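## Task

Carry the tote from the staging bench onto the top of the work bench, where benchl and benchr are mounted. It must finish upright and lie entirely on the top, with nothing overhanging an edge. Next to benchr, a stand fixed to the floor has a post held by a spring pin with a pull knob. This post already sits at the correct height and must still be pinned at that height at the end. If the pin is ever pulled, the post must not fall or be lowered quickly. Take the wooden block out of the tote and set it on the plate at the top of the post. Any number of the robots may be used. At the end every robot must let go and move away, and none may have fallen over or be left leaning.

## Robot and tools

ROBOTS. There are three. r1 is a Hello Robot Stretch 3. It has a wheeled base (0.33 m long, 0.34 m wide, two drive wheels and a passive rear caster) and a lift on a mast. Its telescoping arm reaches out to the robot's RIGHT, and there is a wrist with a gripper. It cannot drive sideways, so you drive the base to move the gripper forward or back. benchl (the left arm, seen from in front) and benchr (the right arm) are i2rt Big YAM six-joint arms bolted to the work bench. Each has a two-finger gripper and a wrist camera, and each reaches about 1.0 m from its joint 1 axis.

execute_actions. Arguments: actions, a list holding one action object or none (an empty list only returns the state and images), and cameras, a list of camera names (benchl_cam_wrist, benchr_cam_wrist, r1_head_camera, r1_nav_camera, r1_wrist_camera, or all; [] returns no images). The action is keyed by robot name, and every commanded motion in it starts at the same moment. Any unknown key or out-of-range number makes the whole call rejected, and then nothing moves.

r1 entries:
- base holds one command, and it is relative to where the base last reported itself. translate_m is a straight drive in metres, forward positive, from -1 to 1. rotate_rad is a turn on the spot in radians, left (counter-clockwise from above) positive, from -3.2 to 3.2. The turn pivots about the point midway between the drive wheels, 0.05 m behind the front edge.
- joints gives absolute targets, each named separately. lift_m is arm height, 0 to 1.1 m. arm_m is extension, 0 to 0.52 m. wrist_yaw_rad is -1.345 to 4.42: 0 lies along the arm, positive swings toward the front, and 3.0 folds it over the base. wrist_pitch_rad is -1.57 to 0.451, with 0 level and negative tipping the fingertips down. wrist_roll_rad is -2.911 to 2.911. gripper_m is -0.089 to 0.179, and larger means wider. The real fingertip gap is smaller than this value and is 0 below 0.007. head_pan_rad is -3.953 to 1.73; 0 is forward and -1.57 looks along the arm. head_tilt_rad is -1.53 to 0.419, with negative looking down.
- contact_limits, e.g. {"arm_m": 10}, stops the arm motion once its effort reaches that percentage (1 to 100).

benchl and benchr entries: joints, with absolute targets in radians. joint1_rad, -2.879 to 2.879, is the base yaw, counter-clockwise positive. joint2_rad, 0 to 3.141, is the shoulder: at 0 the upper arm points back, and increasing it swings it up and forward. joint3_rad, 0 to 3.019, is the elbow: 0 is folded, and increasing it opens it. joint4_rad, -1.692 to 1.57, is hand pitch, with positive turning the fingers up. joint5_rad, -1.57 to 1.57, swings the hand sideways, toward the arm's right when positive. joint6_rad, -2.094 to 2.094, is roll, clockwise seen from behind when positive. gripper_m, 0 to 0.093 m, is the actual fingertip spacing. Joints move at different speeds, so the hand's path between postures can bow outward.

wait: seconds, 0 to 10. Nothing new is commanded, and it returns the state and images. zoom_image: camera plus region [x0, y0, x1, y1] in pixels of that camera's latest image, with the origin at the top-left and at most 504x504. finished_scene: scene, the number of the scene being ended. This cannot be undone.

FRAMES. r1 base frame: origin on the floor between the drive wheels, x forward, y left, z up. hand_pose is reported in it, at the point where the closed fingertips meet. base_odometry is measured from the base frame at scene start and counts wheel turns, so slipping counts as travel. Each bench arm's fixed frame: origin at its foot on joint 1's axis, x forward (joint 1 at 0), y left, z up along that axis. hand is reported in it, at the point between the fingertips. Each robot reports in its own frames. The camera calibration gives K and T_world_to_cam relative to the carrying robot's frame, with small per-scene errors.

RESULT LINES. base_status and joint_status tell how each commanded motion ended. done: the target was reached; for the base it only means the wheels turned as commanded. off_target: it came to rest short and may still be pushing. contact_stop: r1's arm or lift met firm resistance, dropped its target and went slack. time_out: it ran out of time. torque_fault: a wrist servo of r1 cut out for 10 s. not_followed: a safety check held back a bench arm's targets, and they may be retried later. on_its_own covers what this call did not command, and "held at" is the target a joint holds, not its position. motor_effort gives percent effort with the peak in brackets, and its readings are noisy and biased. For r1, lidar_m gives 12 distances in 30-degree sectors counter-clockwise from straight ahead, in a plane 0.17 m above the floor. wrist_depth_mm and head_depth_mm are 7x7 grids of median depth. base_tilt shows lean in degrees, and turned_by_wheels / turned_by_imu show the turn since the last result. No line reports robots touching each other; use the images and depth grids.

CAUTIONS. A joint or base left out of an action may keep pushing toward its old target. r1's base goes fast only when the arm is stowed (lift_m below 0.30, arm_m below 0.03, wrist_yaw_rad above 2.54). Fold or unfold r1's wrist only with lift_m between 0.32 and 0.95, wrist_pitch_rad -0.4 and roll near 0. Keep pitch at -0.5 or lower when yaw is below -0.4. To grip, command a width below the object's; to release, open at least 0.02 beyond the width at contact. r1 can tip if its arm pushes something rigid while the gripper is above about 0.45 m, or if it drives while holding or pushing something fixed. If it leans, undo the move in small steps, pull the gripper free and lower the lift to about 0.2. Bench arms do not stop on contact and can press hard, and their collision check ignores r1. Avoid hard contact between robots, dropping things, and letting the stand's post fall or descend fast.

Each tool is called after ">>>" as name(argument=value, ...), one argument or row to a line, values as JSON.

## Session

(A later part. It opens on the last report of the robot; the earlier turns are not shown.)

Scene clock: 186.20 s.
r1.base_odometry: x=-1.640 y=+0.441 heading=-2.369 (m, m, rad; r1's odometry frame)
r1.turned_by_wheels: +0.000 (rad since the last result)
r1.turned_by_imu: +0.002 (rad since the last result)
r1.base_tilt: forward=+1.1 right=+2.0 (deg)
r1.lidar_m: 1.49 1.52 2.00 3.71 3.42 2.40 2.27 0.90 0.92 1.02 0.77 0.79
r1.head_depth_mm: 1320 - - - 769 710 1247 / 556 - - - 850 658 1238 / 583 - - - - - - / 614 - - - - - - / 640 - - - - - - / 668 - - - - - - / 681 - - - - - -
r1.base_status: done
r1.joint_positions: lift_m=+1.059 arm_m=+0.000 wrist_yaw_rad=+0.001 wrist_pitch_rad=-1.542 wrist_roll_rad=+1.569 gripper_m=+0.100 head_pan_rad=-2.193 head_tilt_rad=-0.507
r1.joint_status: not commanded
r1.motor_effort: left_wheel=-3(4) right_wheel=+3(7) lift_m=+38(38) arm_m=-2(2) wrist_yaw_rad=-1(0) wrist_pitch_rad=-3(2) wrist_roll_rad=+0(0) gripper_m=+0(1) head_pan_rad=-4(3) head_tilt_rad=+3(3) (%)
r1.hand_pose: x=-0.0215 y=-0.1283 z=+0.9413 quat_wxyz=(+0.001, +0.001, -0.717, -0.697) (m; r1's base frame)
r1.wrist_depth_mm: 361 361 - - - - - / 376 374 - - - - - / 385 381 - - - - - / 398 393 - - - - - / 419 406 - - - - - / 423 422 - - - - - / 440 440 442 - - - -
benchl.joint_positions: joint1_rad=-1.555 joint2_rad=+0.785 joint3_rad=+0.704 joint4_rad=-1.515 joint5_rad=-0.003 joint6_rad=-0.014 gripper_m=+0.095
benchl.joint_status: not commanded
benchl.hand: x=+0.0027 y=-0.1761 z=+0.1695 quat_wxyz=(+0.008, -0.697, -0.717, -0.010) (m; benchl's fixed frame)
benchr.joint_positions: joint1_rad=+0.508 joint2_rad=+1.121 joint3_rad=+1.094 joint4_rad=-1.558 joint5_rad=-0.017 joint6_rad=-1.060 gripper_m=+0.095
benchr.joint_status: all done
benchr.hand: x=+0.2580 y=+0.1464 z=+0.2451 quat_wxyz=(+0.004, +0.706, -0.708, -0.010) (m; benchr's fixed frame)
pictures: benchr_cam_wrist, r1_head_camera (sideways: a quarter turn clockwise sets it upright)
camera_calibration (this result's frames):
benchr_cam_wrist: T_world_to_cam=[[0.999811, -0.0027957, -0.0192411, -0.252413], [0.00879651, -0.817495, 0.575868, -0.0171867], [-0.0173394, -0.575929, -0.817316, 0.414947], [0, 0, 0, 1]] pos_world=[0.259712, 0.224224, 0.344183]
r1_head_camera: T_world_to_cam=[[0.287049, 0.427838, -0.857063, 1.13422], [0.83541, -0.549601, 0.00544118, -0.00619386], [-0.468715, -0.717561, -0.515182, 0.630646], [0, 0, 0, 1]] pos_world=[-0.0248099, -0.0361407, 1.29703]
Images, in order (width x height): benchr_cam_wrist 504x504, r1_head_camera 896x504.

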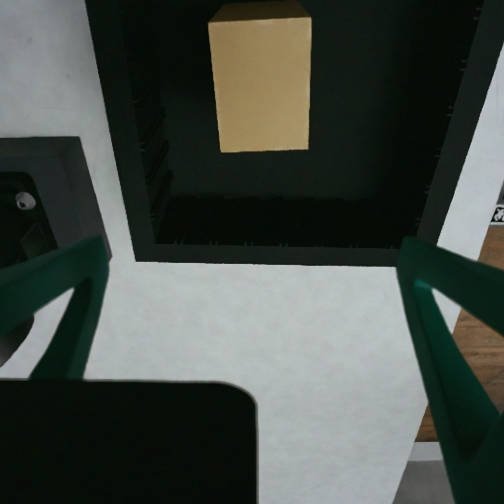

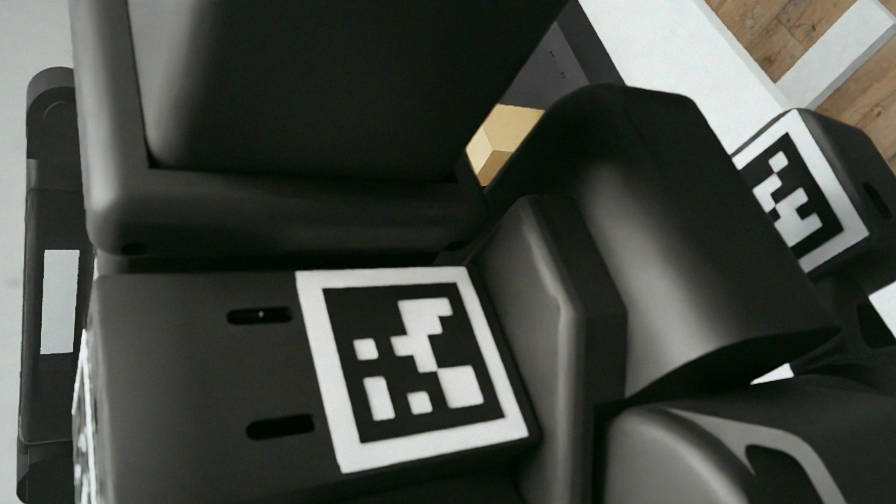

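>>> execute_actions(
  actions=[
    {"r1":{"joints":{"lift_m":0.7,"head_tilt_rad":-0.3,"head_pan_rad":-2.5}},"benchr":{"joints":{"joint1_rad":0.535,"joint2_rad":1.22,"joint3_rad":0.83,"joint4_rad":-1.17,"joint6_rad":-1.03}}},
  ],
  cameras=["r1_head_camera","benchr_cam_wrist"],
)

Scene clock: 200.97 s.
r1.base_odometry: x=-1.640 y=+0.441 heading=-2.369 (m, m, rad; r1's odometry frame)
r1.turned_by_wheels: +0.000 (rad since the last result)
r1.turned_by_imu: +0.001 (rad since the last result)
r1.base_tilt: forward=+1.1 right=+1.9 (deg)
r1.lidar_m: 1.49 1.52 2.00 3.31 3.42 2.39 2.27 0.90 0.92 1.02 0.78 0.79
r1.head_depth_mm: 2040 2129 2254 2334 2410 1757 1472 / 2001 2149 2281 2461 2412 854 1436 / 1710 1823 1946 2115 975 788 701 / 1491 1576 1662 1750 1000 767 662 / 1319 1380 1424 698 795 787 644 / 1195 1238 683 1351 1054 826 667 / 1076 1125 685 1227 1109 776 666
r1.base_status: not commanded
r1.joint_positions: lift_m=+0.701 arm_m=+0.000 wrist_yaw_rad=+0.001 wrist_pitch_rad=-1.542 wrist_roll_rad=+1.569 gripper_m=+0.100 head_pan_rad=-2.493 head_tilt_rad=-0.310
r1.joint_status: all done
r1.motor_effort: left_wheel=-3(3) right_wheel=+3(3) lift_m=+13(35) arm_m=-2(2) wrist_yaw_rad=-1(1) wrist_pitch_rad=-2(3) wrist_roll_rad=+0(0) gripper_m=+0(1) head_pan_rad=-2(16) head_tilt_rad=+5(20) (%)
r1.hand_pose: x=-0.0215 y=-0.1283 z=+0.5825 quat_wxyz=(+0.001, +0.001, -0.717, -0.697) (m; r1's base frame)
r1.wrist_depth_mm: 726 719 708 715 - 686 683 / 745 731 724 730 - 706 712 / 776 765 752 750 - - 716 / 785 786 789 762 778 777 748 / 846 813 798 811 817 788 798 / 843 850 847 825 818 807 813 / 884 872 847 871 861 873 816
benchl.joint_positions: joint1_rad=-1.555 joint2_rad=+0.785 joint3_rad=+0.704 joint4_rad=-1.515 joint5_rad=-0.003 joint6_rad=-0.014 gripper_m=+0.095
benchl.joint_status: not commanded
benchl.hand: x=+0.0027 y=-0.1761 z=+0.1695 quat_wxyz=(+0.008, -0.697, -0.717, -0.010) (m; benchl's fixed frame)
benchr.joint_positions: joint1_rad=+0.521 joint2_rad=+1.224 joint3_rad=+0.829 joint4_rad=-1.186 joint5_rad=-0.017 joint6_rad=-1.040 gripper_m=+0.095
benchr.joint_status: all done
benchr.hand: x=+0.2649 y=+0.1549 z=+0.1170 quat_wxyz=(+0.003, +0.704, -0.711, -0.010) (m; benchr's fixed frame)
pictures: benchr_cam_wrist, r1_head_camera (sideways: a quarter turn clockwise sets it upright)
camera_calibration (this result's frames):
benchr_cam_wrist: T_world_to_cam=[[0.999818, -0.00963331, -0.0164405, -0.261035], [0.00156769, -0.818284, 0.574812, 0.0656339], [-0.0189903, -0.574733, -0.818121, 0.315665], [0, 0, 0, 1]] pos_world=[0.266879, 0.232616, 0.216234]
r1_head_camera: T_world_to_cam=[[0.258948, 0.216452, -0.941326, 1.24433], [0.63592, -0.771751, -0.00252485, 0.00539355], [-0.727016, -0.597954, -0.337489, 0.400995], [0, 0, 0, 1]] pos_world=[-0.0341161, -0.0253977, 1.30666]
Images, in order (width x height): benchr_cam_wrist 504x504, r1_head_camera 896x504.

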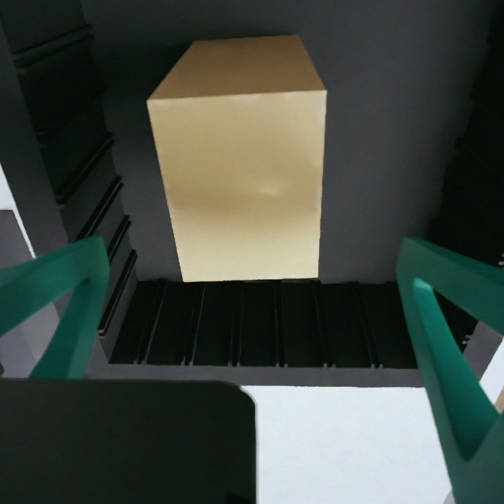

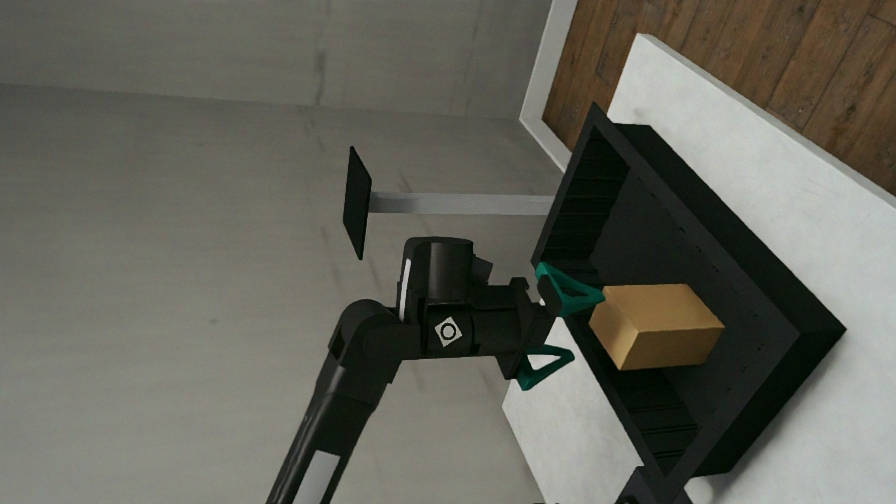

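>>> execute_actions(
  actions=[
    {"benchr":{"joints":{"joint2_rad":1.31,"joint3_rad":0.71,"joint4_rad":-0.95}}},
  ],
  cameras=["benchr_cam_wrist"],
)

>>> execute_actions(
  actions=[
    {"benchr":{"joints":{"gripper_m":0}}},
  ],
  cameras=[],
)

>>> execute_actions(
  actions=[
    {"benchr":{"joints":{"joint2_rad":1.22,"joint3_rad":0.87,"joint4_rad":-1.2}}},
  ],
  cameras=[],
)

>>> execute_actions(
  actions=[
    {"benchr":{"joints":{"joint2_rad":1.12,"joint3_rad":1.13,"joint4_rad":-1.57}}},
  ],
  cameras=[],
)

>>> execute_actions(
  actions=[
    {"benchr":{"joints":{"joint1_rad":1.52,"joint2_rad":1.0,"joint3_rad":1.4,"joint4_rad":-0.75,"joint6_rad":0}},"r1":{"joints":{"head_tilt_rad":-0.1}}},
  ],
  cameras=["r1_head_camera","benchr_cam_wrist"],
)

Scene clock: 216.23 s.
r1.base_odometry: x=-1.640 y=+0.441 heading=-2.369 (m, m, rad; r1's odometry frame)
r1.turned_by_wheels: +0.000 (rad since the last result)
r1.turned_by_imu: +0.001 (rad since the last result)
r1.base_tilt: forward=+1.0 right=+1.9 (deg)
r1.lidar_m: 1.49 1.52 2.00 3.30 3.42 2.39 2.26 0.90 0.91 1.02 0.78 0.79
r1.head_depth_mm: 2033 2100 2228 2377 2431 1767 1475 / 1999 2140 2292 2477 2440 851 1438 / 1708 1831 1940 2104 976 787 700 / 1486 1570 1641 1728 995 761 664 / 1311 1386 1459 710 741 783 643 / 1187 1241 1278 1323 1053 828 666 / 1080 1124 691 1229 1099 775 667
r1.base_status: not commanded
r1.joint_positions: lift_m=+0.701 arm_m=+0.000 wrist_yaw_rad=+0.001 wrist_pitch_rad=-1.542 wrist_roll_rad=+1.569 gripper_m=+0.100 head_pan_rad=-2.493 head_tilt_rad=-0.310
r1.joint_status: not commanded
r1.motor_effort: left_wheel=-3(3) right_wheel=+3(2) lift_m=+13(13) arm_m=-2(2) wrist_yaw_rad=+0(1) wrist_pitch_rad=-3(3) wrist_roll_rad=+0(0) gripper_m=+1(1) head_pan_rad=-3(2) head_tilt_rad=+5(5) (%)
r1.hand_pose: x=-0.0215 y=-0.1283 z=+0.5825 quat_wxyz=(+0.001, +0.001, -0.717, -0.697) (m; r1's base frame)
r1.wrist_depth_mm: 712 716 719 707 - 688 694 / 749 731 724 729 - 699 697 / 778 769 756 750 - - 728 / 818 781 780 762 771 760 765 / 808 805 793 796 789 789 790 / 844 840 851 856 789 808 818 / 864 878 843 887 846 838 848
benchl.joint_positions: joint1_rad=-1.555 joint2_rad=+0.785 joint3_rad=+0.704 joint4_rad=-1.515 joint5_rad=-0.003 joint6_rad=-0.014 gripper_m=+0.095
benchl.joint_status: not commanded
benchl.hand: x=+0.0027 y=-0.1761 z=+0.1695 quat_wxyz=(+0.008, -0.697, -0.717, -0.010) (m; benchl's fixed frame)
benchr.joint_positions: joint1_rad=+0.521 joint2_rad=+1.310 joint3_rad=+0.706 joint4_rad=-0.967 joint5_rad=-0.017 joint6_rad=-1.040 gripper_m=+0.095
benchr.joint_status: all done
benchr.hand: x=+0.2626 y=+0.1536 z=+0.0512 quat_wxyz=(-0.002, +0.703, -0.711, -0.008) (m; benchr's fixed frame)
pictures: benchr_cam_wrist
camera_calibration (this result's frames):
benchr_cam_wrist: T_world_to_cam=[[0.999924, -0.0099518, -0.00723463, -0.26029], [-0.00404702, -0.821326, 0.570445, 0.104555], [-0.0116189, -0.570372, -0.821304, 0.258583], [0, 0, 0, 1]] pos_world=[0.263698, 0.230772, 0.150849]
Images, in order (width x height): benchr_cam_wrist 504x504.

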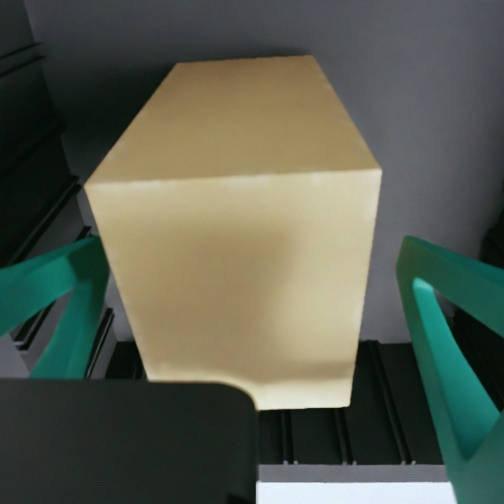

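Scene clock: 216.97 s.
r1.base_odometry: x=-1.640 y=+0.441 heading=-2.369 (m, m, rad; r1's odometry frame)
r1.turned_by_wheels: +0.000 (rad since the last result)
r1.turned_by_imu: +0.000 (rad since the last result)
r1.base_tilt: forward=+1.1 right=+1.8 (deg)
r1.lidar_m: 1.49 1.52 1.99 3.31 3.42 2.39 2.26 0.90 0.91 1.02 0.78 0.79
r1.head_depth_mm: 1995 2132 2204 2330 2425 1755 1475 / 1989 2153 2291 2499 2379 854 1425 / 1709 1850 1913 2108 971 787 701 / 1490 1575 1677 1751 1001 761 663 / 1322 1386 1452 709 739 785 641 / 1181 1241 1274 1327 1099 823 665 / 1076 1120 693 1225 1104 770 665
r1.base_status: not commanded
r1.joint_positions: lift_m=+0.701 arm_m=+0.000 wrist_yaw_rad=+0.001 wrist_pitch_rad=-1.542 wrist_roll_rad=+1.569 gripper_m=+0.100 head_pan_rad=-2.493 head_tilt_rad=-0.310
r1.joint_status: not commanded
r1.motor_effort: left_wheel=-3(3) right_wheel=+3(3) lift_m=+14(13) arm_m=-2(2) wrist_yaw_rad=-1(1) wrist_pitch_rad=-3(2) wrist_roll_rad=+0(0) gripper_m=+0(0) head_pan_rad=-3(2) head_tilt_rad=+5(5) (%)
r1.hand_pose: x=-0.0215 y=-0.1283 z=+0.5825 quat_wxyz=(+0.001, +0.001, -0.717, -0.697) (m; r1's base frame)
r1.wrist_depth_mm: 733 714 699 709 - 687 700 / 744 742 751 730 - 712 715 / 790 770 743 738 - - 737 / 807 794 788 791 775 771 770 / 821 783 786 809 816 798 800 / 837 854 840 819 843 850 815 / 883 885 877 867 850 839 846
benchl.joint_positions: joint1_rad=-1.555 joint2_rad=+0.785 joint3_rad=+0.704 joint4_rad=-1.515 joint5_rad=-0.003 joint6_rad=-0.014 gripper_m=+0.095
benchl.joint_status: not commanded
benchl.hand: x=+0.0027 y=-0.1761 z=+0.1695 quat_wxyz=(+0.008, -0.697, -0.717, -0.010) (m; benchl's fixed frame)
benchr.joint_positions: joint1_rad=+0.521 joint2_rad=+1.310 joint3_rad=+0.706 joint4_rad=-0.965 joint5_rad=-0.017 joint6_rad=-1.038 gripper_m=+0.060
benchr.joint_status: gripper_m off_target (ended at +0.060, target +0.000)
benchr.hand: x=+0.2629 y=+0.1539 z=+0.0512 quat_wxyz=(-0.003, +0.703, -0.711, -0.008) (m; benchr's fixed frame)
pictures: none
No camera images: the call's "cameras" was empty. Leave "cameras" out to get every camera's image.

Scene clock: 218.10 s.
r1.base_odometry: x=-1.640 y=+0.441 heading=-2.369 (m, m, rad; r1's odometry frame)
r1.turned_by_wheels: +0.000 (rad since the last result)
r1.turned_by_imu: +0.000 (rad since the last result)
r1.base_tilt: forward=+1.1 right=+1.9 (deg)
r1.lidar_m: 1.49 1.52 2.00 3.71 3.43 2.39 2.27 0.90 0.91 1.02 0.78 0.79
r1.head_depth_mm: 2015 2096 2201 2359 2370 1770 1465 / 2001 2151 2278 2486 2416 852 1443 / 1691 1821 1906 2116 975 786 702 / 1484 1586 1664 1724 1004 765 665 / 1329 1392 1426 698 747 795 644 / 1183 1239 676 1345 1101 823 663 / 1079 1125 1133 1231 1106 774 668
r1.base_status: not commanded
r1.joint_positions: lift_m=+0.701 arm_m=+0.000 wrist_yaw_rad=+0.001 wrist_pitch_rad=-1.542 wrist_roll_rad=+1.569 gripper_m=+0.100 head_pan_rad=-2.493 head_tilt_rad=-0.310
r1.joint_status: not commanded
r1.motor_effort: left_wheel=-3(4) right_wheel=+3(2) lift_m=+13(13) arm_m=-2(2) wrist_yaw_rad=-1(1) wrist_pitch_rad=-2(2) wrist_roll_rad=+0(0) gripper_m=+0(0) head_pan_rad=-3(2) head_tilt_rad=+5(5) (%)
r1.hand_pose: x=-0.0215 y=-0.1283 z=+0.5825 quat_wxyz=(+0.001, +0.001, -0.717, -0.697) (m; r1's base frame)
r1.wrist_depth_mm: 734 704 714 702 - 688 696 / 755 737 737 720 - 737 725 / 794 753 773 766 - - 734 / 777 788 778 783 774 762 757 / 816 809 805 801 782 793 788 / 848 848 856 834 814 828 820 / 880 923 863 836 869 848 865
benchl.joint_positions: joint1_rad=-1.555 joint2_rad=+0.785 joint3_rad=+0.704 joint4_rad=-1.515 joint5_rad=-0.003 joint6_rad=-0.014 gripper_m=+0.095
benchl.joint_status: not commanded
benchl.hand: x=+0.0027 y=-0.1761 z=+0.1695 quat_wxyz=(+0.008, -0.697, -0.717, -0.010) (m; benchl's fixed frame)
benchr.joint_positions: joint1_rad=+0.521 joint2_rad=+1.221 joint3_rad=+0.839 joint4_rad=-1.185 joint5_rad=-0.017 joint6_rad=-1.038 gripper_m=+0.060
benchr.joint_status: all done
benchr.hand: x=+0.2687 y=+0.1573 z=+0.1217 quat_wxyz=(-0.004, +0.703, -0.711, -0.008) (m; benchr's fixed frame)
pictures: none
No camera images: the call's "cameras" was empty. Leave "cameras" out to get every camera's image.

Scene clock: 219.17 s.
r1.base_odometry: x=-1.640 y=+0.441 heading=-2.369 (m, m, rad; r1's odometry frame)
r1.turned_by_wheels: +0.000 (rad since the last result)
r1.turned_by_imu: +0.000 (rad since the last result)
r1.base_tilt: forward=+1.0 right=+1.8 (deg)
r1.lidar_m: 1.49 1.53 1.99 3.72 3.42 2.39 2.26 0.90 0.92 1.02 0.78 0.78
r1.head_depth_mm: 2029 2105 2212 2375 2363 1745 1465 / 1993 2170 2297 2454 2414 849 1435 / 1721 1806 1915 2130 977 785 702 / 1480 1581 1606 1783 1024 762 661 / 1318 1381 657 703 913 822 640 / 1191 1184 1262 1323 1044 826 663 / 1084 1076 1167 1236 1102 774 666
r1.base_status: not commanded
r1.joint_positions: lift_m=+0.701 arm_m=+0.000 wrist_yaw_rad=+0.001 wrist_pitch_rad=-1.542 wrist_roll_rad=+1.569 gripper_m=+0.100 head_pan_rad=-2.493 head_tilt_rad=-0.310
r1.joint_status: not commanded
r1.motor_effort: left_wheel=-3(3) right_wheel=+3(3) lift_m=+13(13) arm_m=-2(2) wrist_yaw_rad=+0(1) wrist_pitch_rad=-3(2) wrist_roll_rad=+0(0) gripper_m=+0(1) head_pan_rad=-3(3) head_tilt_rad=+5(5) (%)
r1.hand_pose: x=-0.0215 y=-0.1283 z=+0.5825 quat_wxyz=(+0.001, +0.001, -0.717, -0.697) (m; r1's base frame)
r1.wrist_depth_mm: 729 725 709 698 - 704 692 / 734 737 733 727 - 728 702 / 772 751 761 775 - - 722 / 786 788 779 791 773 753 754 / 831 806 798 796 795 782 795 / 841 844 837 843 823 805 796 / 903 858 878 873 851 832 822
benchl.joint_positions: joint1_rad=-1.555 joint2_rad=+0.785 joint3_rad=+0.704 joint4_rad=-1.515 joint5_rad=-0.003 joint6_rad=-0.014 gripper_m=+0.095
benchl.joint_status: not commanded
benchl.hand: x=+0.0027 y=-0.1761 z=+0.1695 quat_wxyz=(+0.008, -0.697, -0.717, -0.010) (m; benchl's fixed frame)
benchr.joint_positions: joint1_rad=+0.521 joint2_rad=+1.114 joint3_rad=+1.099 joint4_rad=-1.554 joint5_rad=-0.017 joint6_rad=-1.038 gripper_m=+0.060
benchr.joint_status: all done
benchr.hand: x=+0.2573 y=+0.1507 z=+0.2489 quat_wxyz=(-0.003, +0.703, -0.711, -0.008) (m; benchr's fixed frame)
pictures: none
No camera images: the call's "cameras" was empty. Leave "cameras" out to get every camera's image.

Scene clock: 221.07 s.
r1.base_odometry: x=-1.640 y=+0.441 heading=-2.369 (m, m, rad; r1's odometry frame)
r1.turned_by_wheels: +0.000 (rad since the last result)
r1.turned_by_imu: +0.000 (rad since the last result)
r1.base_tilt: forward=+1.2 right=+1.9 (deg)
r1.lidar_m: 1.49 1.53 1.99 3.29 3.42 2.40 2.26 0.90 0.91 1.02 0.78 0.79
r1.head_depth_mm: 2109 2166 2198 2234 2308 2310 1655 / 2137 2198 2258 2367 2389 2351 802 / 1783 1855 1918 1987 2074 1325 764 / 1566 1605 1647 1674 1753 976 821 / 1377 1402 1028 1480 1540 1106 825 / 1233 1251 936 1330 1347 1107 792 / 1125 1146 1127 1186 1215 1107 746
r1.base_status: not commanded
r1.joint_positions: lift_m=+0.701 arm_m=+0.000 wrist_yaw_rad=+0.001 wrist_pitch_rad=-1.542 wrist_roll_rad=+1.569 gripper_m=+0.100 head_pan_rad=-2.493 head_tilt_rad=-0.112
r1.joint_status: all done
r1.motor_effort: left_wheel=-3(3) right_wheel=+3(3) lift_m=+13(13) arm_m=-2(2) wrist_yaw_rad=-1(1) wrist_pitch_rad=-2(2) wrist_roll_rad=+0(0) gripper_m=+0(0) head_pan_rad=-2(3) head_tilt_rad=+5(22) (%)
r1.hand_pose: x=-0.0215 y=-0.1283 z=+0.5825 quat_wxyz=(+0.001, +0.001, -0.717, -0.697) (m; r1's base frame)
r1.wrist_depth_mm: 726 703 704 704 - 676 685 / 752 746 707 727 - 720 715 / 770 778 743 773 - - 732 / 797 791 799 774 787 768 766 / 805 810 795 820 778 777 765 / 856 869 817 817 824 807 804 / 888 885 866 876 826 849 832
benchl.joint_positions: joint1_rad=-1.555 joint2_rad=+0.785 joint3_rad=+0.704 joint4_rad=-1.515 joint5_rad=-0.003 joint6_rad=-0.014 gripper_m=+0.095
benchl.joint_status: not commanded
benchl.hand: x=+0.0027 y=-0.1761 z=+0.1695 quat_wxyz=(+0.008, -0.697, -0.717, -0.010) (m; benchl's fixed frame)
benchr.joint_positions: joint1_rad=+1.514 joint2_rad=+1.004 joint3_rad=+1.363 joint4_rad=-0.791 joint5_rad=-0.017 joint6_rad=-0.010 gripper_m=+0.060
benchr.joint_status: all done
benchr.hand: x=+0.0236 y=+0.4562 z=+0.5177 quat_wxyz=(-0.389, +0.585, -0.606, -0.374) (m; benchr's fixed frame)
pictures: benchr_cam_wrist, r1_head_camera (sideways: a quarter turn clockwise sets it upright)
camera_calibration (this result's frames):
benchr_cam_wrist: T_world_to_cam=[[0.999275, -0.0380098, 0.00232518, -0.00698626], [-0.0318956, -0.868764, -0.494199, 0.659507], [0.0208044, 0.493766, -0.869346, 0.350129], [0, 0, 0, 1]] pos_world=[0.0207323, 0.399808, 0.630327]
r1_head_camera: T_world_to_cam=[[0.106571, 0.100901, -0.989172, 1.30779], [0.634864, -0.772554, -0.0104062, 0.0156623], [-0.765239, -0.62688, -0.14639, 0.1525], [0, 0, 0, 1]] pos_world=[-0.0326172, -0.0242585, 1.31612]
Images, in order (width x height): benchr_cam_wrist 504x504, r1_head_camera 896x504.

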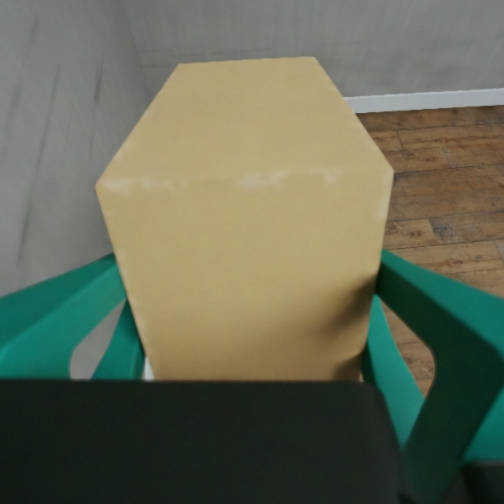

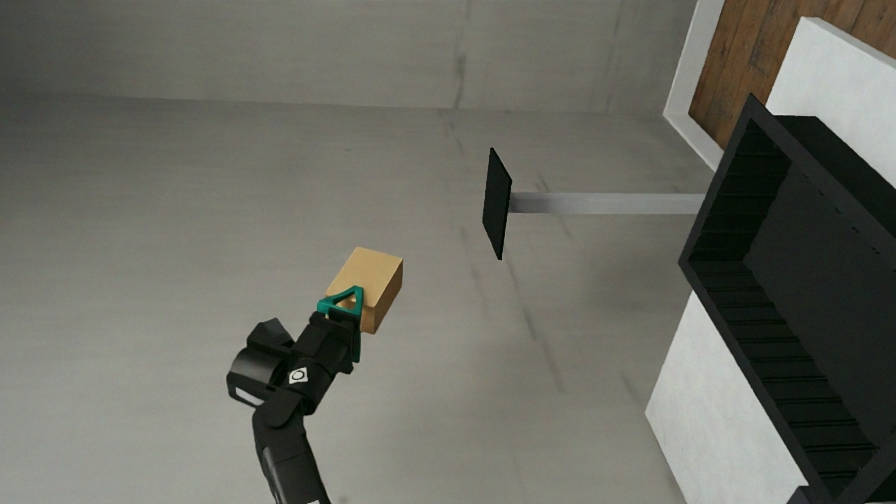

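>>> execute_actions(
  actions=[
    {"benchr":{"joints":{"joint2_rad":1.3,"joint3_rad":1.3,"joint4_rad":0.1}}},
  ],
  cameras=[],
)

>>> execute_actions(
  actions=[
    {"benchr":{"joints":{"joint2_rad":1.58,"joint3_rad":1.22,"joint4_rad":0.38}}},
  ],
  cameras=["r1_head_camera","benchr_cam_wrist"],
)

Scene clock: 237.20 s.
r1.base_odometry: x=-1.640 y=+0.441 heading=-2.369 (m, m, rad; r1's odometry frame)
r1.turned_by_wheels: +0.000 (rad since the last result)
r1.turned_by_imu: +0.001 (rad since the last result)
r1.base_tilt: forward=+1.1 right=+1.9 (deg)
r1.lidar_m: 1.49 1.52 1.99 3.69 3.43 2.39 2.27 0.91 0.92 1.02 0.78 0.78
r1.head_depth_mm: 2103 2150 2177 2233 2339 2318 1635 / 2107 2182 2284 2340 2423 2393 804 / 1807 1865 1930 1973 2044 1325 764 / 1566 1609 1605 1693 1744 976 816 / 1395 1406 1030 1477 1543 1108 822 / 1238 1259 1259 1326 1351 1101 790 / 1122 1145 1130 1189 1211 1104 745
r1.base_status: not commanded
r1.joint_positions: lift_m=+0.701 arm_m=+0.000 wrist_yaw_rad=+0.001 wrist_pitch_rad=-1.542 wrist_roll_rad=+1.569 gripper_m=+0.100 head_pan_rad=-2.493 head_tilt_rad=-0.112
r1.joint_status: not commanded
r1.motor_effort: left_wheel=-3(3) right_wheel=+3(3) lift_m=+13(13) arm_m=-2(2) wrist_yaw_rad=+0(1) wrist_pitch_rad=-3(3) wrist_roll_rad=+0(0) gripper_m=+0(0) head_pan_rad=-3(3) head_tilt_rad=+6(6) (%)
r1.hand_pose: x=-0.0215 y=-0.1283 z=+0.5825 quat_wxyz=(+0.001, +0.001, -0.717, -0.697) (m; r1's base frame)
r1.wrist_depth_mm: 705 716 711 699 - 699 694 / 741 737 727 745 - 717 700 / 757 752 754 768 - - 736 / 780 776 753 792 797 765 765 / 809 812 822 788 790 782 790 / 862 850 853 809 822 803 798 / 883 878 872 840 879 875 825
benchl.joint_positions: joint1_rad=-1.555 joint2_rad=+0.785 joint3_rad=+0.704 joint4_rad=-1.515 joint5_rad=-0.003 joint6_rad=-0.014 gripper_m=+0.095
benchl.joint_status: not commanded
benchl.hand: x=+0.0027 y=-0.1761 z=+0.1695 quat_wxyz=(+0.008, -0.697, -0.717, -0.010) (m; benchl's fixed frame)
benchr.joint_positions: joint1_rad=+1.514 joint2_rad=+1.308 joint3_rad=+1.267 joint4_rad=+0.062 joint5_rad=-0.017 joint6_rad=-0.009 gripper_m=+0.060
benchr.joint_status: all done
benchr.hand: x=+0.0327 y=+0.6158 z=+0.5034 quat_wxyz=(-0.518, +0.487, -0.502, -0.493) (m; benchr's fixed frame)
pictures: none
No camera images: the call's "cameras" was empty. Leave "cameras" out to get every camera's image.

Scene clock: 238.57 s.
r1.base_odometry: x=-1.640 y=+0.441 heading=-2.369 (m, m, rad; r1's odometry frame)
r1.turned_by_wheels: +0.000 (rad since the last result)
r1.turned_by_imu: +0.000 (rad since the last result)
r1.base_tilt: forward=+1.0 right=+2.0 (deg)
r1.lidar_m: 1.49 1.52 1.99 3.71 3.42 2.39 2.26 0.90 0.92 1.02 0.78 0.78
r1.head_depth_mm: 2112 2175 2174 2244 2308 2309 1640 / 2120 2210 2252 2346 2421 2359 804 / 1786 1859 1929 1948 2050 1329 759 / 1571 1601 1660 1577 1745 979 824 / 1377 1413 1452 1415 1532 1101 820 / 1237 1262 1294 1272 1359 1108 792 / 1127 1145 1159 1164 1213 1107 749
r1.base_status: not commanded
r1.joint_positions: lift_m=+0.701 arm_m=+0.000 wrist_yaw_rad=+0.001 wrist_pitch_rad=-1.542 wrist_roll_rad=+1.569 gripper_m=+0.100 head_pan_rad=-2.493 head_tilt_rad=-0.112
r1.joint_status: not commanded
r1.motor_effort: left_wheel=-3(3) right_wheel=+3(3) lift_m=+13(13) arm_m=-2(2) wrist_yaw_rad=-1(1) wrist_pitch_rad=-2(3) wrist_roll_rad=+0(0) gripper_m=+0(0) head_pan_rad=-2(3) head_tilt_rad=+6(6) (%)
r1.hand_pose: x=-0.0215 y=-0.1283 z=+0.5825 quat_wxyz=(+0.001, +0.001, -0.717, -0.697) (m; r1's base frame)
r1.wrist_depth_mm: 712 721 712 705 - 713 695 / 745 732 730 728 - 726 712 / 757 756 751 750 - - 716 / 790 795 792 795 785 768 758 / 817 836 804 801 817 789 799 / 829 835 829 835 838 814 800 / 884 886 832 865 835 847 837
benchl.joint_positions: joint1_rad=-1.555 joint2_rad=+0.785 joint3_rad=+0.704 joint4_rad=-1.515 joint5_rad=-0.003 joint6_rad=-0.014 gripper_m=+0.095
benchl.joint_status: not commanded
benchl.hand: x=+0.0027 y=-0.1761 z=+0.1695 quat_wxyz=(+0.008, -0.697, -0.717, -0.010) (m; benchl's fixed frame)
benchr.joint_positions: joint1_rad=+1.514 joint2_rad=+1.605 joint3_rad=+1.190 joint4_rad=+0.339 joint5_rad=-0.017 joint6_rad=-0.009 gripper_m=+0.060
benchr.joint_status: all done
benchr.hand: x=+0.0373 y=+0.6966 z=+0.3340 quat_wxyz=(-0.492, +0.510, -0.527, -0.469) (m; benchr's fixed frame)
pictures: benchr_cam_wrist, r1_head_camera (sideways: a quarter turn clockwise sets it upright)
camera_calibration (this result's frames):
benchr_cam_wrist: T_world_to_cam=[[0.999164, -0.0400745, 0.00807731, -0.0116347], [-0.0195599, -0.642141, -0.766337, 0.7106], [0.0358974, 0.765538, -0.642388, -0.194179], [0, 0, 0, 1]] pos_world=[0.0324947, 0.604491, 0.419915]
r1_head_camera: T_world_to_cam=[[0.106565, 0.100896, -0.989173, 1.3078], [0.634864, -0.772554, -0.0104065, 0.0156628], [-0.76524, -0.626881, -0.146382, 0.15249], [0, 0, 0, 1]] pos_world=[-0.0326172, -0.0242584, 1.31612]
Images, in order (width x height): benchr_cam_wrist 504x504, r1_head_camera 896x504.

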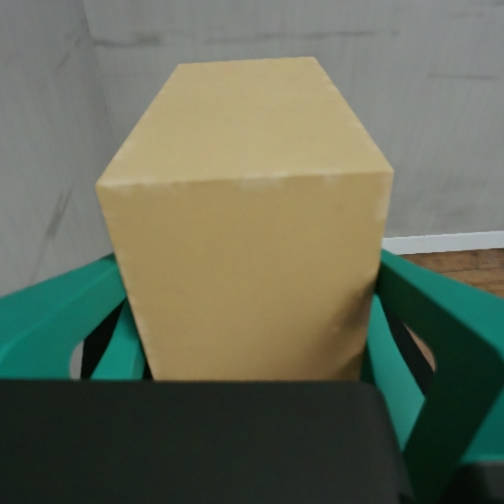

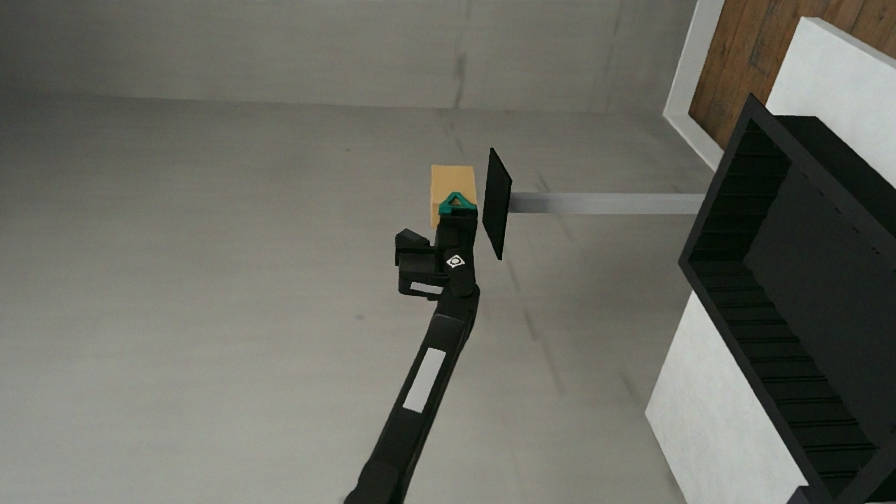

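>>> execute_actions(
  actions=[
    {"benchr":{"joints":{"joint2_rad":1.645,"joint3_rad":1.165,"joint4_rad":0.5}}},
  ],
  cameras=["r1_head_camera"],
)

>>> zoom_image(
  camera="r1_head_camera",
  region=[380,120,580,300],
)

Scene clock: 249.67 s.
r1.base_odometry: x=-1.640 y=+0.441 heading=-2.369 (m, m, rad; r1's odometry frame)
r1.turned_by_wheels: +0.000 (rad since the last result)
r1.turned_by_imu: +0.001 (rad since the last result)
r1.base_tilt: forward=+1.0 right=+2.0 (deg)
r1.lidar_m: 1.49 1.52 2.00 3.72 3.44 2.39 2.26 0.90 0.92 1.02 0.78 0.79
r1.head_depth_mm: 2071 2125 2195 2228 2309 2309 1636 / 2143 2213 2266 2333 2407 2367 804 / 1807 1862 1948 1919 2068 1324 762 / 1568 1608 1648 1211 1753 981 824 / 1381 1403 1463 1431 1534 1099 824 / 1242 1270 1299 1291 1348 1113 793 / 1119 1142 1156 1169 1220 1107 750
r1.base_status: not commanded
r1.joint_positions: lift_m=+0.701 arm_m=+0.000 wrist_yaw_rad=+0.001 wrist_pitch_rad=-1.542 wrist_roll_rad=+1.569 gripper_m=+0.100 head_pan_rad=-2.493 head_tilt_rad=-0.112
r1.joint_status: not commanded
r1.motor_effort: left_wheel=-3(3) right_wheel=+3(3) lift_m=+13(13) arm_m=-2(2) wrist_yaw_rad=-1(1) wrist_pitch_rad=-2(3) wrist_roll_rad=+0(0) gripper_m=-1(0) head_pan_rad=-4(2) head_tilt_rad=+6(6) (%)
r1.hand_pose: x=-0.0215 y=-0.1283 z=+0.5825 quat_wxyz=(+0.001, +0.001, -0.717, -0.697) (m; r1's base frame)
r1.wrist_depth_mm: 721 704 705 696 - 701 708 / 750 750 732 747 - 721 698 / 759 749 762 743 - - 735 / 785 791 780 784 779 792 766 / 810 816 796 800 803 797 776 / 825 865 842 833 841 815 799 / 883 868 869 859 853 859 834
benchl.joint_positions: joint1_rad=-1.555 joint2_rad=+0.785 joint3_rad=+0.704 joint4_rad=-1.515 joint5_rad=-0.003 joint6_rad=-0.014 gripper_m=+0.095
benchl.joint_status: not commanded
benchl.hand: x=+0.0027 y=-0.1761 z=+0.1695 quat_wxyz=(+0.008, -0.697, -0.717, -0.010) (m; benchl's fixed frame)
benchr.joint_positions: joint1_rad=+1.514 joint2_rad=+1.640 joint3_rad=+1.158 joint4_rad=+0.456 joint5_rad=-0.017 joint6_rad=-0.009 gripper_m=+0.060
benchr.joint_status: all done
benchr.hand: x=+0.0374 y=+0.6992 z=+0.3199 quat_wxyz=(-0.505, +0.499, -0.514, -0.481) (m; benchr's fixed frame)
pictures: r1_head_camera (sideways: a quarter turn clockwise sets it upright)
camera_calibration (this result's frames):
r1_head_camera: T_world_to_cam=[[0.106563, 0.100895, -0.989174, 1.3078], [0.634864, -0.772554, -0.0104066, 0.0156628], [-0.76524, -0.626881, -0.146381, 0.152488], [0, 0, 0, 1]] pos_world=[-0.0326171, -0.0242584, 1.31612]
Images, in order (width x height): r1_head_camera 896x504.

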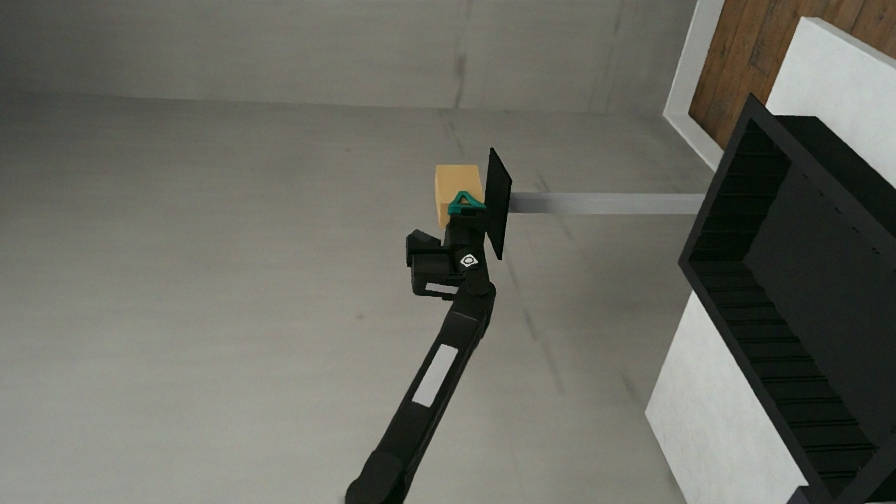

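Region (380, 120, 580, 300) of r1_head_camera's 896x504 image, scaled by 2.520, with more detail than that image has; it fills the top 454 rows of this view, and the rest is white.

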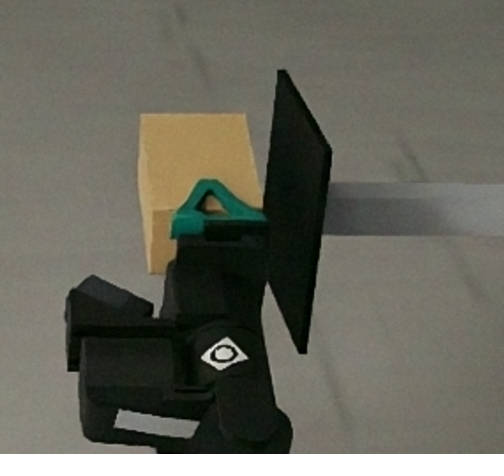

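>>> execute_actions(
  actions=[
    {"benchr":{"joints":{"joint2_rad":1.69,"joint3_rad":1.145,"joint4_rad":0.54}}},
  ],
  cameras=[],
)

>>> execute_actions(
  actions=[
    {"benchr":{"joints":{"joint2_rad":1.71}}},
  ],
  cameras=["r1_head_camera"],
)

>>> zoom_image(
  camera="r1_head_camera",
  region=[380,120,580,300],
)

Scene clock: 257.17 s.
r1.base_odometry: x=-1.640 y=+0.441 heading=-2.369 (m, m, rad; r1's odometry frame)
r1.turned_by_wheels: +0.000 (rad since the last result)
r1.turned_by_imu: +0.001 (rad since the last result)
r1.base_tilt: forward=+1.1 right=+1.9 (deg)
r1.lidar_m: 1.49 1.52 2.00 3.31 3.42 2.39 2.27 0.90 0.92 1.02 0.77 0.78
r1.head_depth_mm: 2114 2151 2201 2264 2315 2334 1639 / 2147 2198 2271 2325 2484 2385 803 / 1785 1862 1931 1838 2077 1321 765 / 1552 1593 1644 1229 1757 977 822 / 1374 1418 1446 1432 1537 1104 822 / 1236 1265 1291 1282 1351 1111 793 / 1121 1142 1158 1167 1216 1102 747
r1.base_status: not commanded
r1.joint_positions: lift_m=+0.701 arm_m=+0.000 wrist_yaw_rad=+0.001 wrist_pitch_rad=-1.542 wrist_roll_rad=+1.569 gripper_m=+0.100 head_pan_rad=-2.493 head_tilt_rad=-0.112
r1.joint_status: not commanded
r1.motor_effort: left_wheel=-3(3) right_wheel=+3(3) lift_m=+13(13) arm_m=-2(2) wrist_yaw_rad=-1(0) wrist_pitch_rad=-3(2) wrist_roll_rad=+0(0) gripper_m=+1(0) head_pan_rad=-3(3) head_tilt_rad=+6(6) (%)
r1.hand_pose: x=-0.0215 y=-0.1283 z=+0.5825 quat_wxyz=(+0.001, +0.001, -0.717, -0.697) (m; r1's base frame)
r1.wrist_depth_mm: 712 717 702 714 - 687 703 / 738 742 739 729 - 716 718 / 776 742 754 759 - - 731 / 771 760 793 768 792 787 749 / 813 814 820 805 795 778 781 / 842 819 815 846 818 825 807 / 877 881 853 866 867 835 808
benchl.joint_positions: joint1_rad=-1.555 joint2_rad=+0.785 joint3_rad=+0.704 joint4_rad=-1.515 joint5_rad=-0.003 joint6_rad=-0.014 gripper_m=+0.095
benchl.joint_status: not commanded
benchl.hand: x=+0.0027 y=-0.1761 z=+0.1695 quat_wxyz=(+0.008, -0.697, -0.717, -0.010) (m; benchl's fixed frame)
benchr.joint_positions: joint1_rad=+1.514 joint2_rad=+1.678 joint3_rad=+1.142 joint4_rad=+0.509 joint5_rad=-0.017 joint6_rad=-0.006 gripper_m=+0.060
benchr.joint_status: all done
benchr.hand: x=+0.0377 y=+0.7033 z=+0.2976 quat_wxyz=(-0.504, +0.498, -0.515, -0.482) (m; benchr's fixed frame)
pictures: none
No camera images: the call's "cameras" was empty. Leave "cameras" out to get every camera's image.

Scene clock: 257.63 s.
r1.base_odometry: x=-1.640 y=+0.441 heading=-2.369 (m, m, rad; r1's odometry frame)
r1.turned_by_wheels: +0.000 (rad since the last result)
r1.turned_by_imu: +0.000 (rad since the last result)
r1.base_tilt: forward=+1.0 right=+1.9 (deg)
r1.lidar_m: 1.49 1.52 2.00 3.71 3.43 2.39 2.26 0.90 0.91 1.02 0.78 0.79
r1.head_depth_mm: 2097 2168 2219 2267 2322 2322 1649 / 2156 2209 2256 2360 2410 2376 803 / 1816 1852 1948 1851 2069 1324 761 / 1565 1619 1661 1231 1758 982 818 / 1387 1413 1457 1424 1522 1105 825 / 1235 1259 1293 1282 1366 1112 796 / 1121 1139 1161 1171 1216 1104 748
r1.base_status: not commanded
r1.joint_positions: lift_m=+0.701 arm_m=+0.000 wrist_yaw_rad=+0.001 wrist_pitch_rad=-1.542 wrist_roll_rad=+1.569 gripper_m=+0.100 head_pan_rad=-2.493 head_tilt_rad=-0.112
r1.joint_status: not commanded
r1.motor_effort: left_wheel=-3(3) right_wheel=+3(3) lift_m=+13(13) arm_m=-2(2) wrist_yaw_rad=-1(1) wrist_pitch_rad=-3(3) wrist_roll_rad=+0(0) gripper_m=+0(0) head_pan_rad=-3(2) head_tilt_rad=+6(6) (%)
r1.hand_pose: x=-0.0215 y=-0.1283 z=+0.5825 quat_wxyz=(+0.001, +0.001, -0.717, -0.697) (m; r1's base frame)
r1.wrist_depth_mm: 722 711 705 709 - 698 697 / 745 736 718 742 - 719 712 / 769 770 758 745 - - 716 / 812 786 759 793 785 756 766 / 830 800 817 815 807 772 762 / 827 866 823 846 823 806 797 / 903 884 868 873 856 868 835
benchl.joint_positions: joint1_rad=-1.555 joint2_rad=+0.785 joint3_rad=+0.704 joint4_rad=-1.515 joint5_rad=-0.003 joint6_rad=-0.014 gripper_m=+0.095
benchl.joint_status: not commanded
benchl.hand: x=+0.0027 y=-0.1761 z=+0.1695 quat_wxyz=(+0.008, -0.697, -0.717, -0.010) (m; benchl's fixed frame)
benchr.joint_positions: joint1_rad=+1.514 joint2_rad=+1.680 joint3_rad=+1.142 joint4_rad=+0.511 joint5_rad=-0.017 joint6_rad=-0.006 gripper_m=+0.060
benchr.joint_status: all done
benchr.hand: x=+0.0377 y=+0.7036 z=+0.2969 quat_wxyz=(-0.504, +0.498, -0.515, -0.482) (m; benchr's fixed frame)
pictures: r1_head_camera (sideways: a quarter turn clockwise sets it upright)
camera_calibration (this result's frames):
r1_head_camera: T_world_to_cam=[[0.106563, 0.100895, -0.989174, 1.3078], [0.634864, -0.772554, -0.0104067, 0.0156629], [-0.76524, -0.626881, -0.14638, 0.152486], [0, 0, 0, 1]] pos_world=[-0.0326171, -0.0242584, 1.31612]
Images, in order (width x height): r1_head_camera 896x504.

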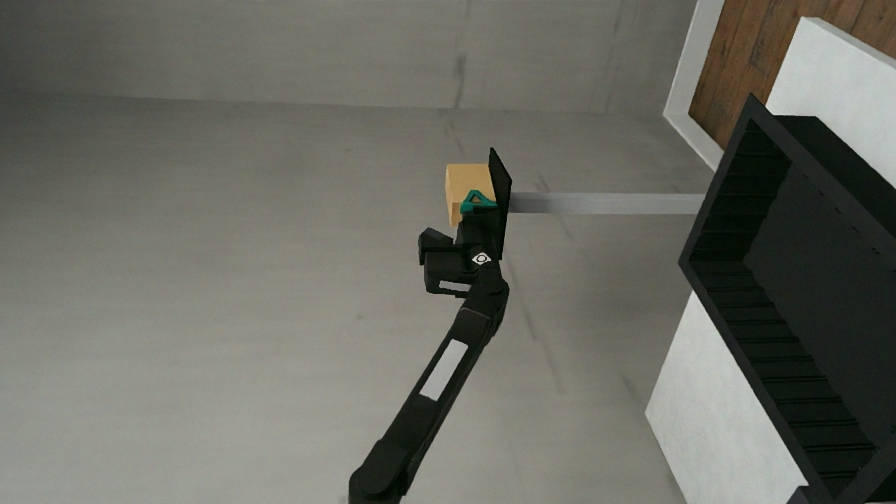

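Region (380, 120, 580, 300) of r1_head_camera's 896x504 image, scaled by 2.520, with more detail than that image has; it fills the top 454 rows of this view, and the rest is white.

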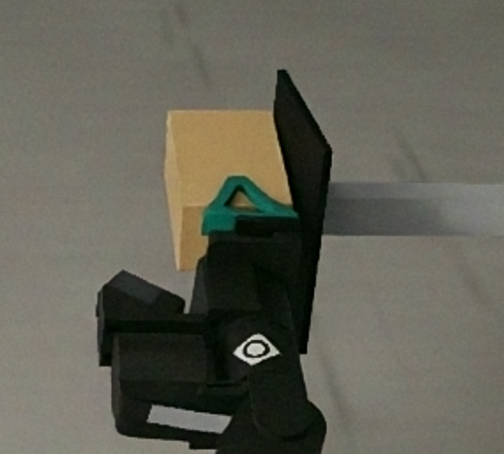

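>>> execute_actions(
  actions=[
    {"benchr":{"joints":{"joint2_rad":1.62,"joint3_rad":1.07}}},
  ],
  cameras=[],
)

>>> execute_actions(
  actions=[
    {"benchr":{"joints":{"gripper_m":0.093}}},
  ],
  cameras=[],
)

>>> execute_actions(
  actions=[
    {"benchr":{"joints":{"joint2_rad":1.42,"joint3_rad":0.85,"joint4_rad":0.55}}},
  ],
  cameras=["r1_head_camera","benchr_cam_wrist"],
)

Scene clock: 266.00 s.
r1.base_odometry: x=-1.640 y=+0.441 heading=-2.369 (m, m, rad; r1's odometry frame)
r1.turned_by_wheels: +0.000 (rad since the last result)
r1.turned_by_imu: +0.001 (rad since the last result)
r1.base_tilt: forward=+1.0 right=+1.8 (deg)
r1.lidar_m: 1.49 1.52 2.00 3.72 3.43 2.40 2.26 0.90 0.91 1.02 0.78 0.79
r1.head_depth_mm: 2097 2156 2195 2222 2328 2309 1645 / 2118 2212 2265 2329 2422 2368 799 / 1805 1862 1913 1897 2067 1329 764 / 1556 1615 1649 1586 1763 980 822 / 1386 1418 1450 1420 1541 1099 823 / 1233 1261 1289 1275 1349 1104 797 / 1124 1136 1167 1151 1208 1114 746
r1.base_status: not commanded
r1.joint_positions: lift_m=+0.701 arm_m=+0.000 wrist_yaw_rad=+0.001 wrist_pitch_rad=-1.542 wrist_roll_rad=+1.569 gripper_m=+0.100 head_pan_rad=-2.493 head_tilt_rad=-0.112
r1.joint_status: not commanded
r1.motor_effort: left_wheel=-2(3) right_wheel=+3(3) lift_m=+13(13) arm_m=-2(2) wrist_yaw_rad=-1(0) wrist_pitch_rad=-2(2) wrist_roll_rad=+0(0) gripper_m=+1(1) head_pan_rad=-3(4) head_tilt_rad=+6(6) (%)
r1.hand_pose: x=-0.0215 y=-0.1283 z=+0.5825 quat_wxyz=(+0.001, +0.001, -0.717, -0.697) (m; r1's base frame)
r1.wrist_depth_mm: 728 726 704 703 - 701 684 / 747 732 744 717 - 721 712 / 792 756 737 756 - - 721 / 780 761 784 777 800 752 744 / 804 823 803 795 791 792 768 / 840 830 847 852 839 831 809 / 868 878 886 844 860 862 826
benchl.joint_positions: joint1_rad=-1.555 joint2_rad=+0.785 joint3_rad=+0.704 joint4_rad=-1.515 joint5_rad=-0.003 joint6_rad=-0.014 gripper_m=+0.095
benchl.joint_status: not commanded
benchl.hand: x=+0.0027 y=-0.1761 z=+0.1695 quat_wxyz=(+0.008, -0.697, -0.717, -0.010) (m; benchl's fixed frame)
benchr.joint_positions: joint1_rad=+1.514 joint2_rad=+1.629 joint3_rad=+1.073 joint4_rad=+0.530 joint5_rad=-0.017 joint6_rad=-0.002 gripper_m=+0.060
benchr.joint_status: all done
benchr.hand: x=+0.0364 y=+0.6812 z=+0.2964 quat_wxyz=(-0.504, +0.497, -0.516, -0.483) (m; benchr's fixed frame)
pictures: none
No camera images: the call's "cameras" was empty. Leave "cameras" out to get every camera's image.

Scene clock: 266.70 s.
r1.base_odometry: x=-1.640 y=+0.441 heading=-2.369 (m, m, rad; r1's odometry frame)
r1.turned_by_wheels: +0.000 (rad since the last result)
r1.turned_by_imu: +0.000 (rad since the last result)
r1.base_tilt: forward=+1.0 right=+1.9 (deg)
r1.lidar_m: 1.49 1.52 1.99 3.72 3.44 2.39 2.26 0.90 0.91 1.02 0.78 0.78
r1.head_depth_mm: 2089 2153 2172 2240 2285 2316 1633 / 2124 2189 2234 2334 2429 2408 803 / 1805 1857 1926 1920 2061 1315 762 / 1563 1583 1661 1586 1761 978 821 / 1384 1417 1451 1396 1537 1110 822 / 1246 1264 1294 1271 1356 1099 791 / 1132 1142 1152 1160 1213 1108 749
r1.base_status: not commanded
r1.joint_positions: lift_m=+0.701 arm_m=+0.000 wrist_yaw_rad=+0.001 wrist_pitch_rad=-1.542 wrist_roll_rad=+1.569 gripper_m=+0.100 head_pan_rad=-2.493 head_tilt_rad=-0.112
r1.joint_status: not commanded
r1.motor_effort: left_wheel=-3(3) right_wheel=+3(3) lift_m=+14(13) arm_m=-2(2) wrist_yaw_rad=-1(1) wrist_pitch_rad=-2(3) wrist_roll_rad=+0(0) gripper_m=+1(1) head_pan_rad=-3(3) head_tilt_rad=+6(6) (%)
r1.hand_pose: x=-0.0215 y=-0.1283 z=+0.5825 quat_wxyz=(+0.001, +0.001, -0.717, -0.697) (m; r1's base frame)
r1.wrist_depth_mm: 706 707 708 733 - 694 706 / 754 737 748 727 - 715 705 / 763 768 742 741 - - 739 / 761 780 773 774 786 758 763 / 819 824 808 806 779 783 774 / 852 846 841 833 825 784 806 / 895 892 882 871 871 840 843
benchl.joint_positions: joint1_rad=-1.555 joint2_rad=+0.785 joint3_rad=+0.704 joint4_rad=-1.515 joint5_rad=-0.003 joint6_rad=-0.014 gripper_m=+0.095
benchl.joint_status: not commanded
benchl.hand: x=+0.0027 y=-0.1761 z=+0.1695 quat_wxyz=(+0.008, -0.697, -0.717, -0.010) (m; benchl's fixed frame)
benchr.joint_positions: joint1_rad=+1.514 joint2_rad=+1.629 joint3_rad=+1.073 joint4_rad=+0.530 joint5_rad=-0.017 joint6_rad=-0.002 gripper_m=+0.093
benchr.joint_status: all done
benchr.hand: x=+0.0364 y=+0.6812 z=+0.2967 quat_wxyz=(-0.504, +0.497, -0.516, -0.483) (m; benchr's fixed frame)
pictures: none
No camera images: the call's "cameras" was empty. Leave "cameras" out to get every camera's image.

Scene clock: 267.70 s.
r1.base_odometry: x=-1.640 y=+0.441 heading=-2.369 (m, m, rad; r1's odometry frame)
r1.turned_by_wheels: +0.000 (rad since the last result)
r1.turned_by_imu: +0.000 (rad since the last result)
r1.base_tilt: forward=+1.1 right=+1.9 (deg)
r1.lidar_m: 1.49 1.52 1.99 3.31 3.42 2.40 2.26 0.90 0.92 1.02 0.78 0.79
r1.head_depth_mm: 2111 2141 2197 2259 2320 2304 1636 / 2122 2232 2287 2373 2430 2356 800 / 1811 1859 1926 1909 2102 1331 762 / 1559 1604 1650 1654 1765 979 821 / 1387 1407 1447 1070 1526 1106 821 / 1240 1263 1296 1276 1357 1101 793 / 1121 1139 1161 1146 1214 1111 747
r1.base_status: not commanded
r1.joint_positions: lift_m=+0.701 arm_m=+0.000 wrist_yaw_rad=+0.001 wrist_pitch_rad=-1.542 wrist_roll_rad=+1.569 gripper_m=+0.100 head_pan_rad=-2.493 head_tilt_rad=-0.112
r1.joint_status: not commanded
r1.motor_effort: left_wheel=-4(2) right_wheel=+2(3) lift_m=+13(13) arm_m=-2(2) wrist_yaw_rad=-1(1) wrist_pitch_rad=-3(2) wrist_roll_rad=+0(0) gripper_m=+1(0) head_pan_rad=-3(3) head_tilt_rad=+6(6) (%)
r1.hand_pose: x=-0.0215 y=-0.1283 z=+0.5825 quat_wxyz=(+0.001, +0.001, -0.717, -0.697) (m; r1's base frame)
r1.wrist_depth_mm: 695 715 689 698 - 692 673 / 741 729 744 724 - 713 720 / 784 761 750 766 - - 723 / 794 785 774 782 761 763 746 / 811 811 803 807 790 805 773 / 839 837 832 832 811 829 815 / 904 860 850 864 858 832 852
benchl.joint_positions: joint1_rad=-1.555 joint2_rad=+0.785 joint3_rad=+0.704 joint4_rad=-1.515 joint5_rad=-0.003 joint6_rad=-0.014 gripper_m=+0.095
benchl.joint_status: not commanded
benchl.hand: x=+0.0027 y=-0.1761 z=+0.1695 quat_wxyz=(+0.008, -0.697, -0.717, -0.010) (m; benchl's fixed frame)
benchr.joint_positions: joint1_rad=+1.514 joint2_rad=+1.406 joint3_rad=+0.859 joint4_rad=+0.530 joint5_rad=-0.017 joint6_rad=-0.002 gripper_m=+0.093
benchr.joint_status: all done
benchr.hand: x=+0.0317 y=+0.5981 z=+0.3123 quat_wxyz=(-0.506, +0.494, -0.514, -0.485) (m; benchr's fixed frame)
pictures: benchr_cam_wrist, r1_head_camera (sideways: a quarter turn clockwise sets it upright)
camera_calibration (this result's frames):
benchr_cam_wrist: T_world_to_cam=[[0.99917, -0.0407026, 0.00182224, -0.00745026], [-0.0227971, -0.595574, -0.802977, 0.614282], [0.0337685, 0.802268, -0.596008, -0.168876], [0, 0, 0, 1]] pos_world=[0.0271506, 0.501031, 0.392617]
r1_head_camera: T_world_to_cam=[[0.106562, 0.100894, -0.989174, 1.3078], [0.634864, -0.772554, -0.0104067, 0.015663], [-0.76524, -0.626881, -0.146379, 0.152485], [0, 0, 0, 1]] pos_world=[-0.0326171, -0.0242584, 1.31612]
Images, in order (width x height): benchr_cam_wrist 504x504, r1_head_camera 896x504.

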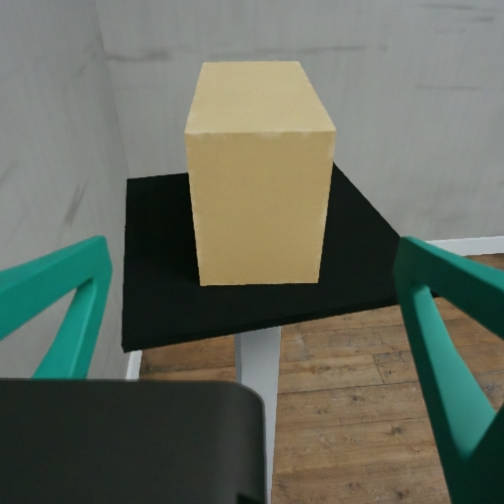

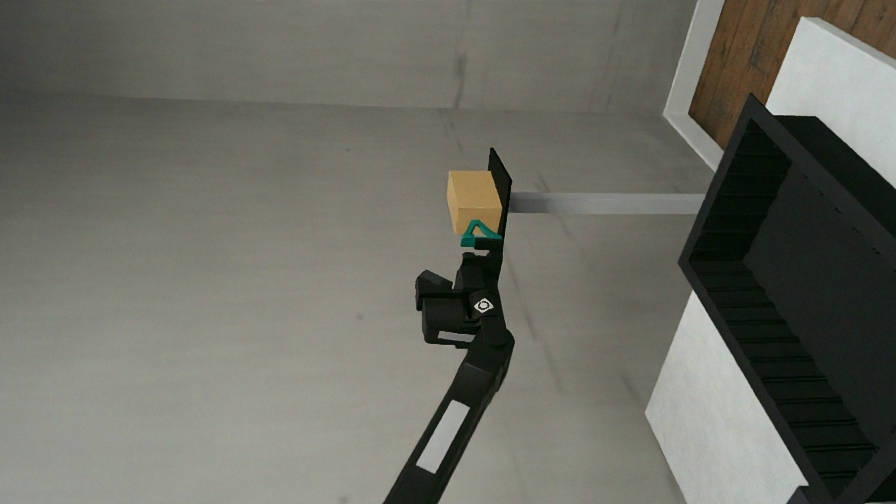

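>>> execute_actions(
  actions=[
    {"benchr":{"joints":{"joint2_rad":0.8,"joint3_rad":0.7,"joint4_rad":-0.5}}},
  ],
  cameras=[],
)

>>> finished_scene(
  scene=2,
)

Scene clock: 273.63 s.
r1.base_odometry: x=-1.640 y=+0.441 heading=-2.369 (m, m, rad; r1's odometry frame)
r1.turned_by_wheels: +0.000 (rad since the last result)
r1.turned_by_imu: +0.001 (rad since the last result)
r1.base_tilt: forward=+1.0 right=+1.9 (deg)
r1.lidar_m: 1.49 1.53 2.00 3.32 3.42 2.39 2.26 0.90 0.92 1.02 0.78 0.79
r1.head_depth_mm: 2092 2146 2230 2244 2292 2322 1637 / 2092 2193 2279 2323 2419 2364 804 / 1798 1848 1941 1917 2069 1319 760 / 1568 1610 1662 1665 1760 980 820 / 1394 1418 1439 1474 1523 1104 821 / 1224 1261 1286 930 1351 1107 792 / 1127 1144 1167 1156 1218 1109 749
r1.base_status: not commanded
r1.joint_positions: lift_m=+0.701 arm_m=+0.000 wrist_yaw_rad=+0.001 wrist_pitch_rad=-1.542 wrist_roll_rad=+1.569 gripper_m=+0.100 head_pan_rad=-2.493 head_tilt_rad=-0.112
r1.joint_status: not commanded
r1.motor_effort: left_wheel=-3(3) right_wheel=+3(3) lift_m=+14(13) arm_m=-2(2) wrist_yaw_rad=-1(1) wrist_pitch_rad=-2(3) wrist_roll_rad=+0(0) gripper_m=+1(1) head_pan_rad=-3(3) head_tilt_rad=+6(6) (%)
r1.hand_pose: x=-0.0215 y=-0.1283 z=+0.5825 quat_wxyz=(+0.001, +0.001, -0.717, -0.697) (m; r1's base frame)
r1.wrist_depth_mm: 709 718 708 700 - 698 692 / 720 719 724 721 - 729 706 / 791 766 758 757 - - 719 / 795 779 796 768 774 751 771 / 822 813 803 798 830 788 793 / 876 850 824 820 837 837 795 / 883 872 871 869 850 858 841
benchl.joint_positions: joint1_rad=-1.555 joint2_rad=+0.785 joint3_rad=+0.704 joint4_rad=-1.515 joint5_rad=-0.003 joint6_rad=-0.014 gripper_m=+0.095
benchl.joint_status: not commanded
benchl.hand: x=+0.0027 y=-0.1761 z=+0.1695 quat_wxyz=(+0.008, -0.697, -0.717, -0.010) (m; benchl's fixed frame)
benchr.joint_positions: joint1_rad=+1.514 joint2_rad=+0.788 joint3_rad=+0.695 joint4_rad=-0.481 joint5_rad=-0.017 joint6_rad=-0.002 gripper_m=+0.093
benchr.joint_status: all done
benchr.hand: x=+0.0197 y=+0.3893 z=+0.2778 quat_wxyz=(-0.343, +0.607, -0.635, -0.333) (m; benchr's fixed frame)
pictures: none
No camera images: the call's "cameras" was empty. Leave "cameras" out to get every camera's image.

The scene is finished: the task was done.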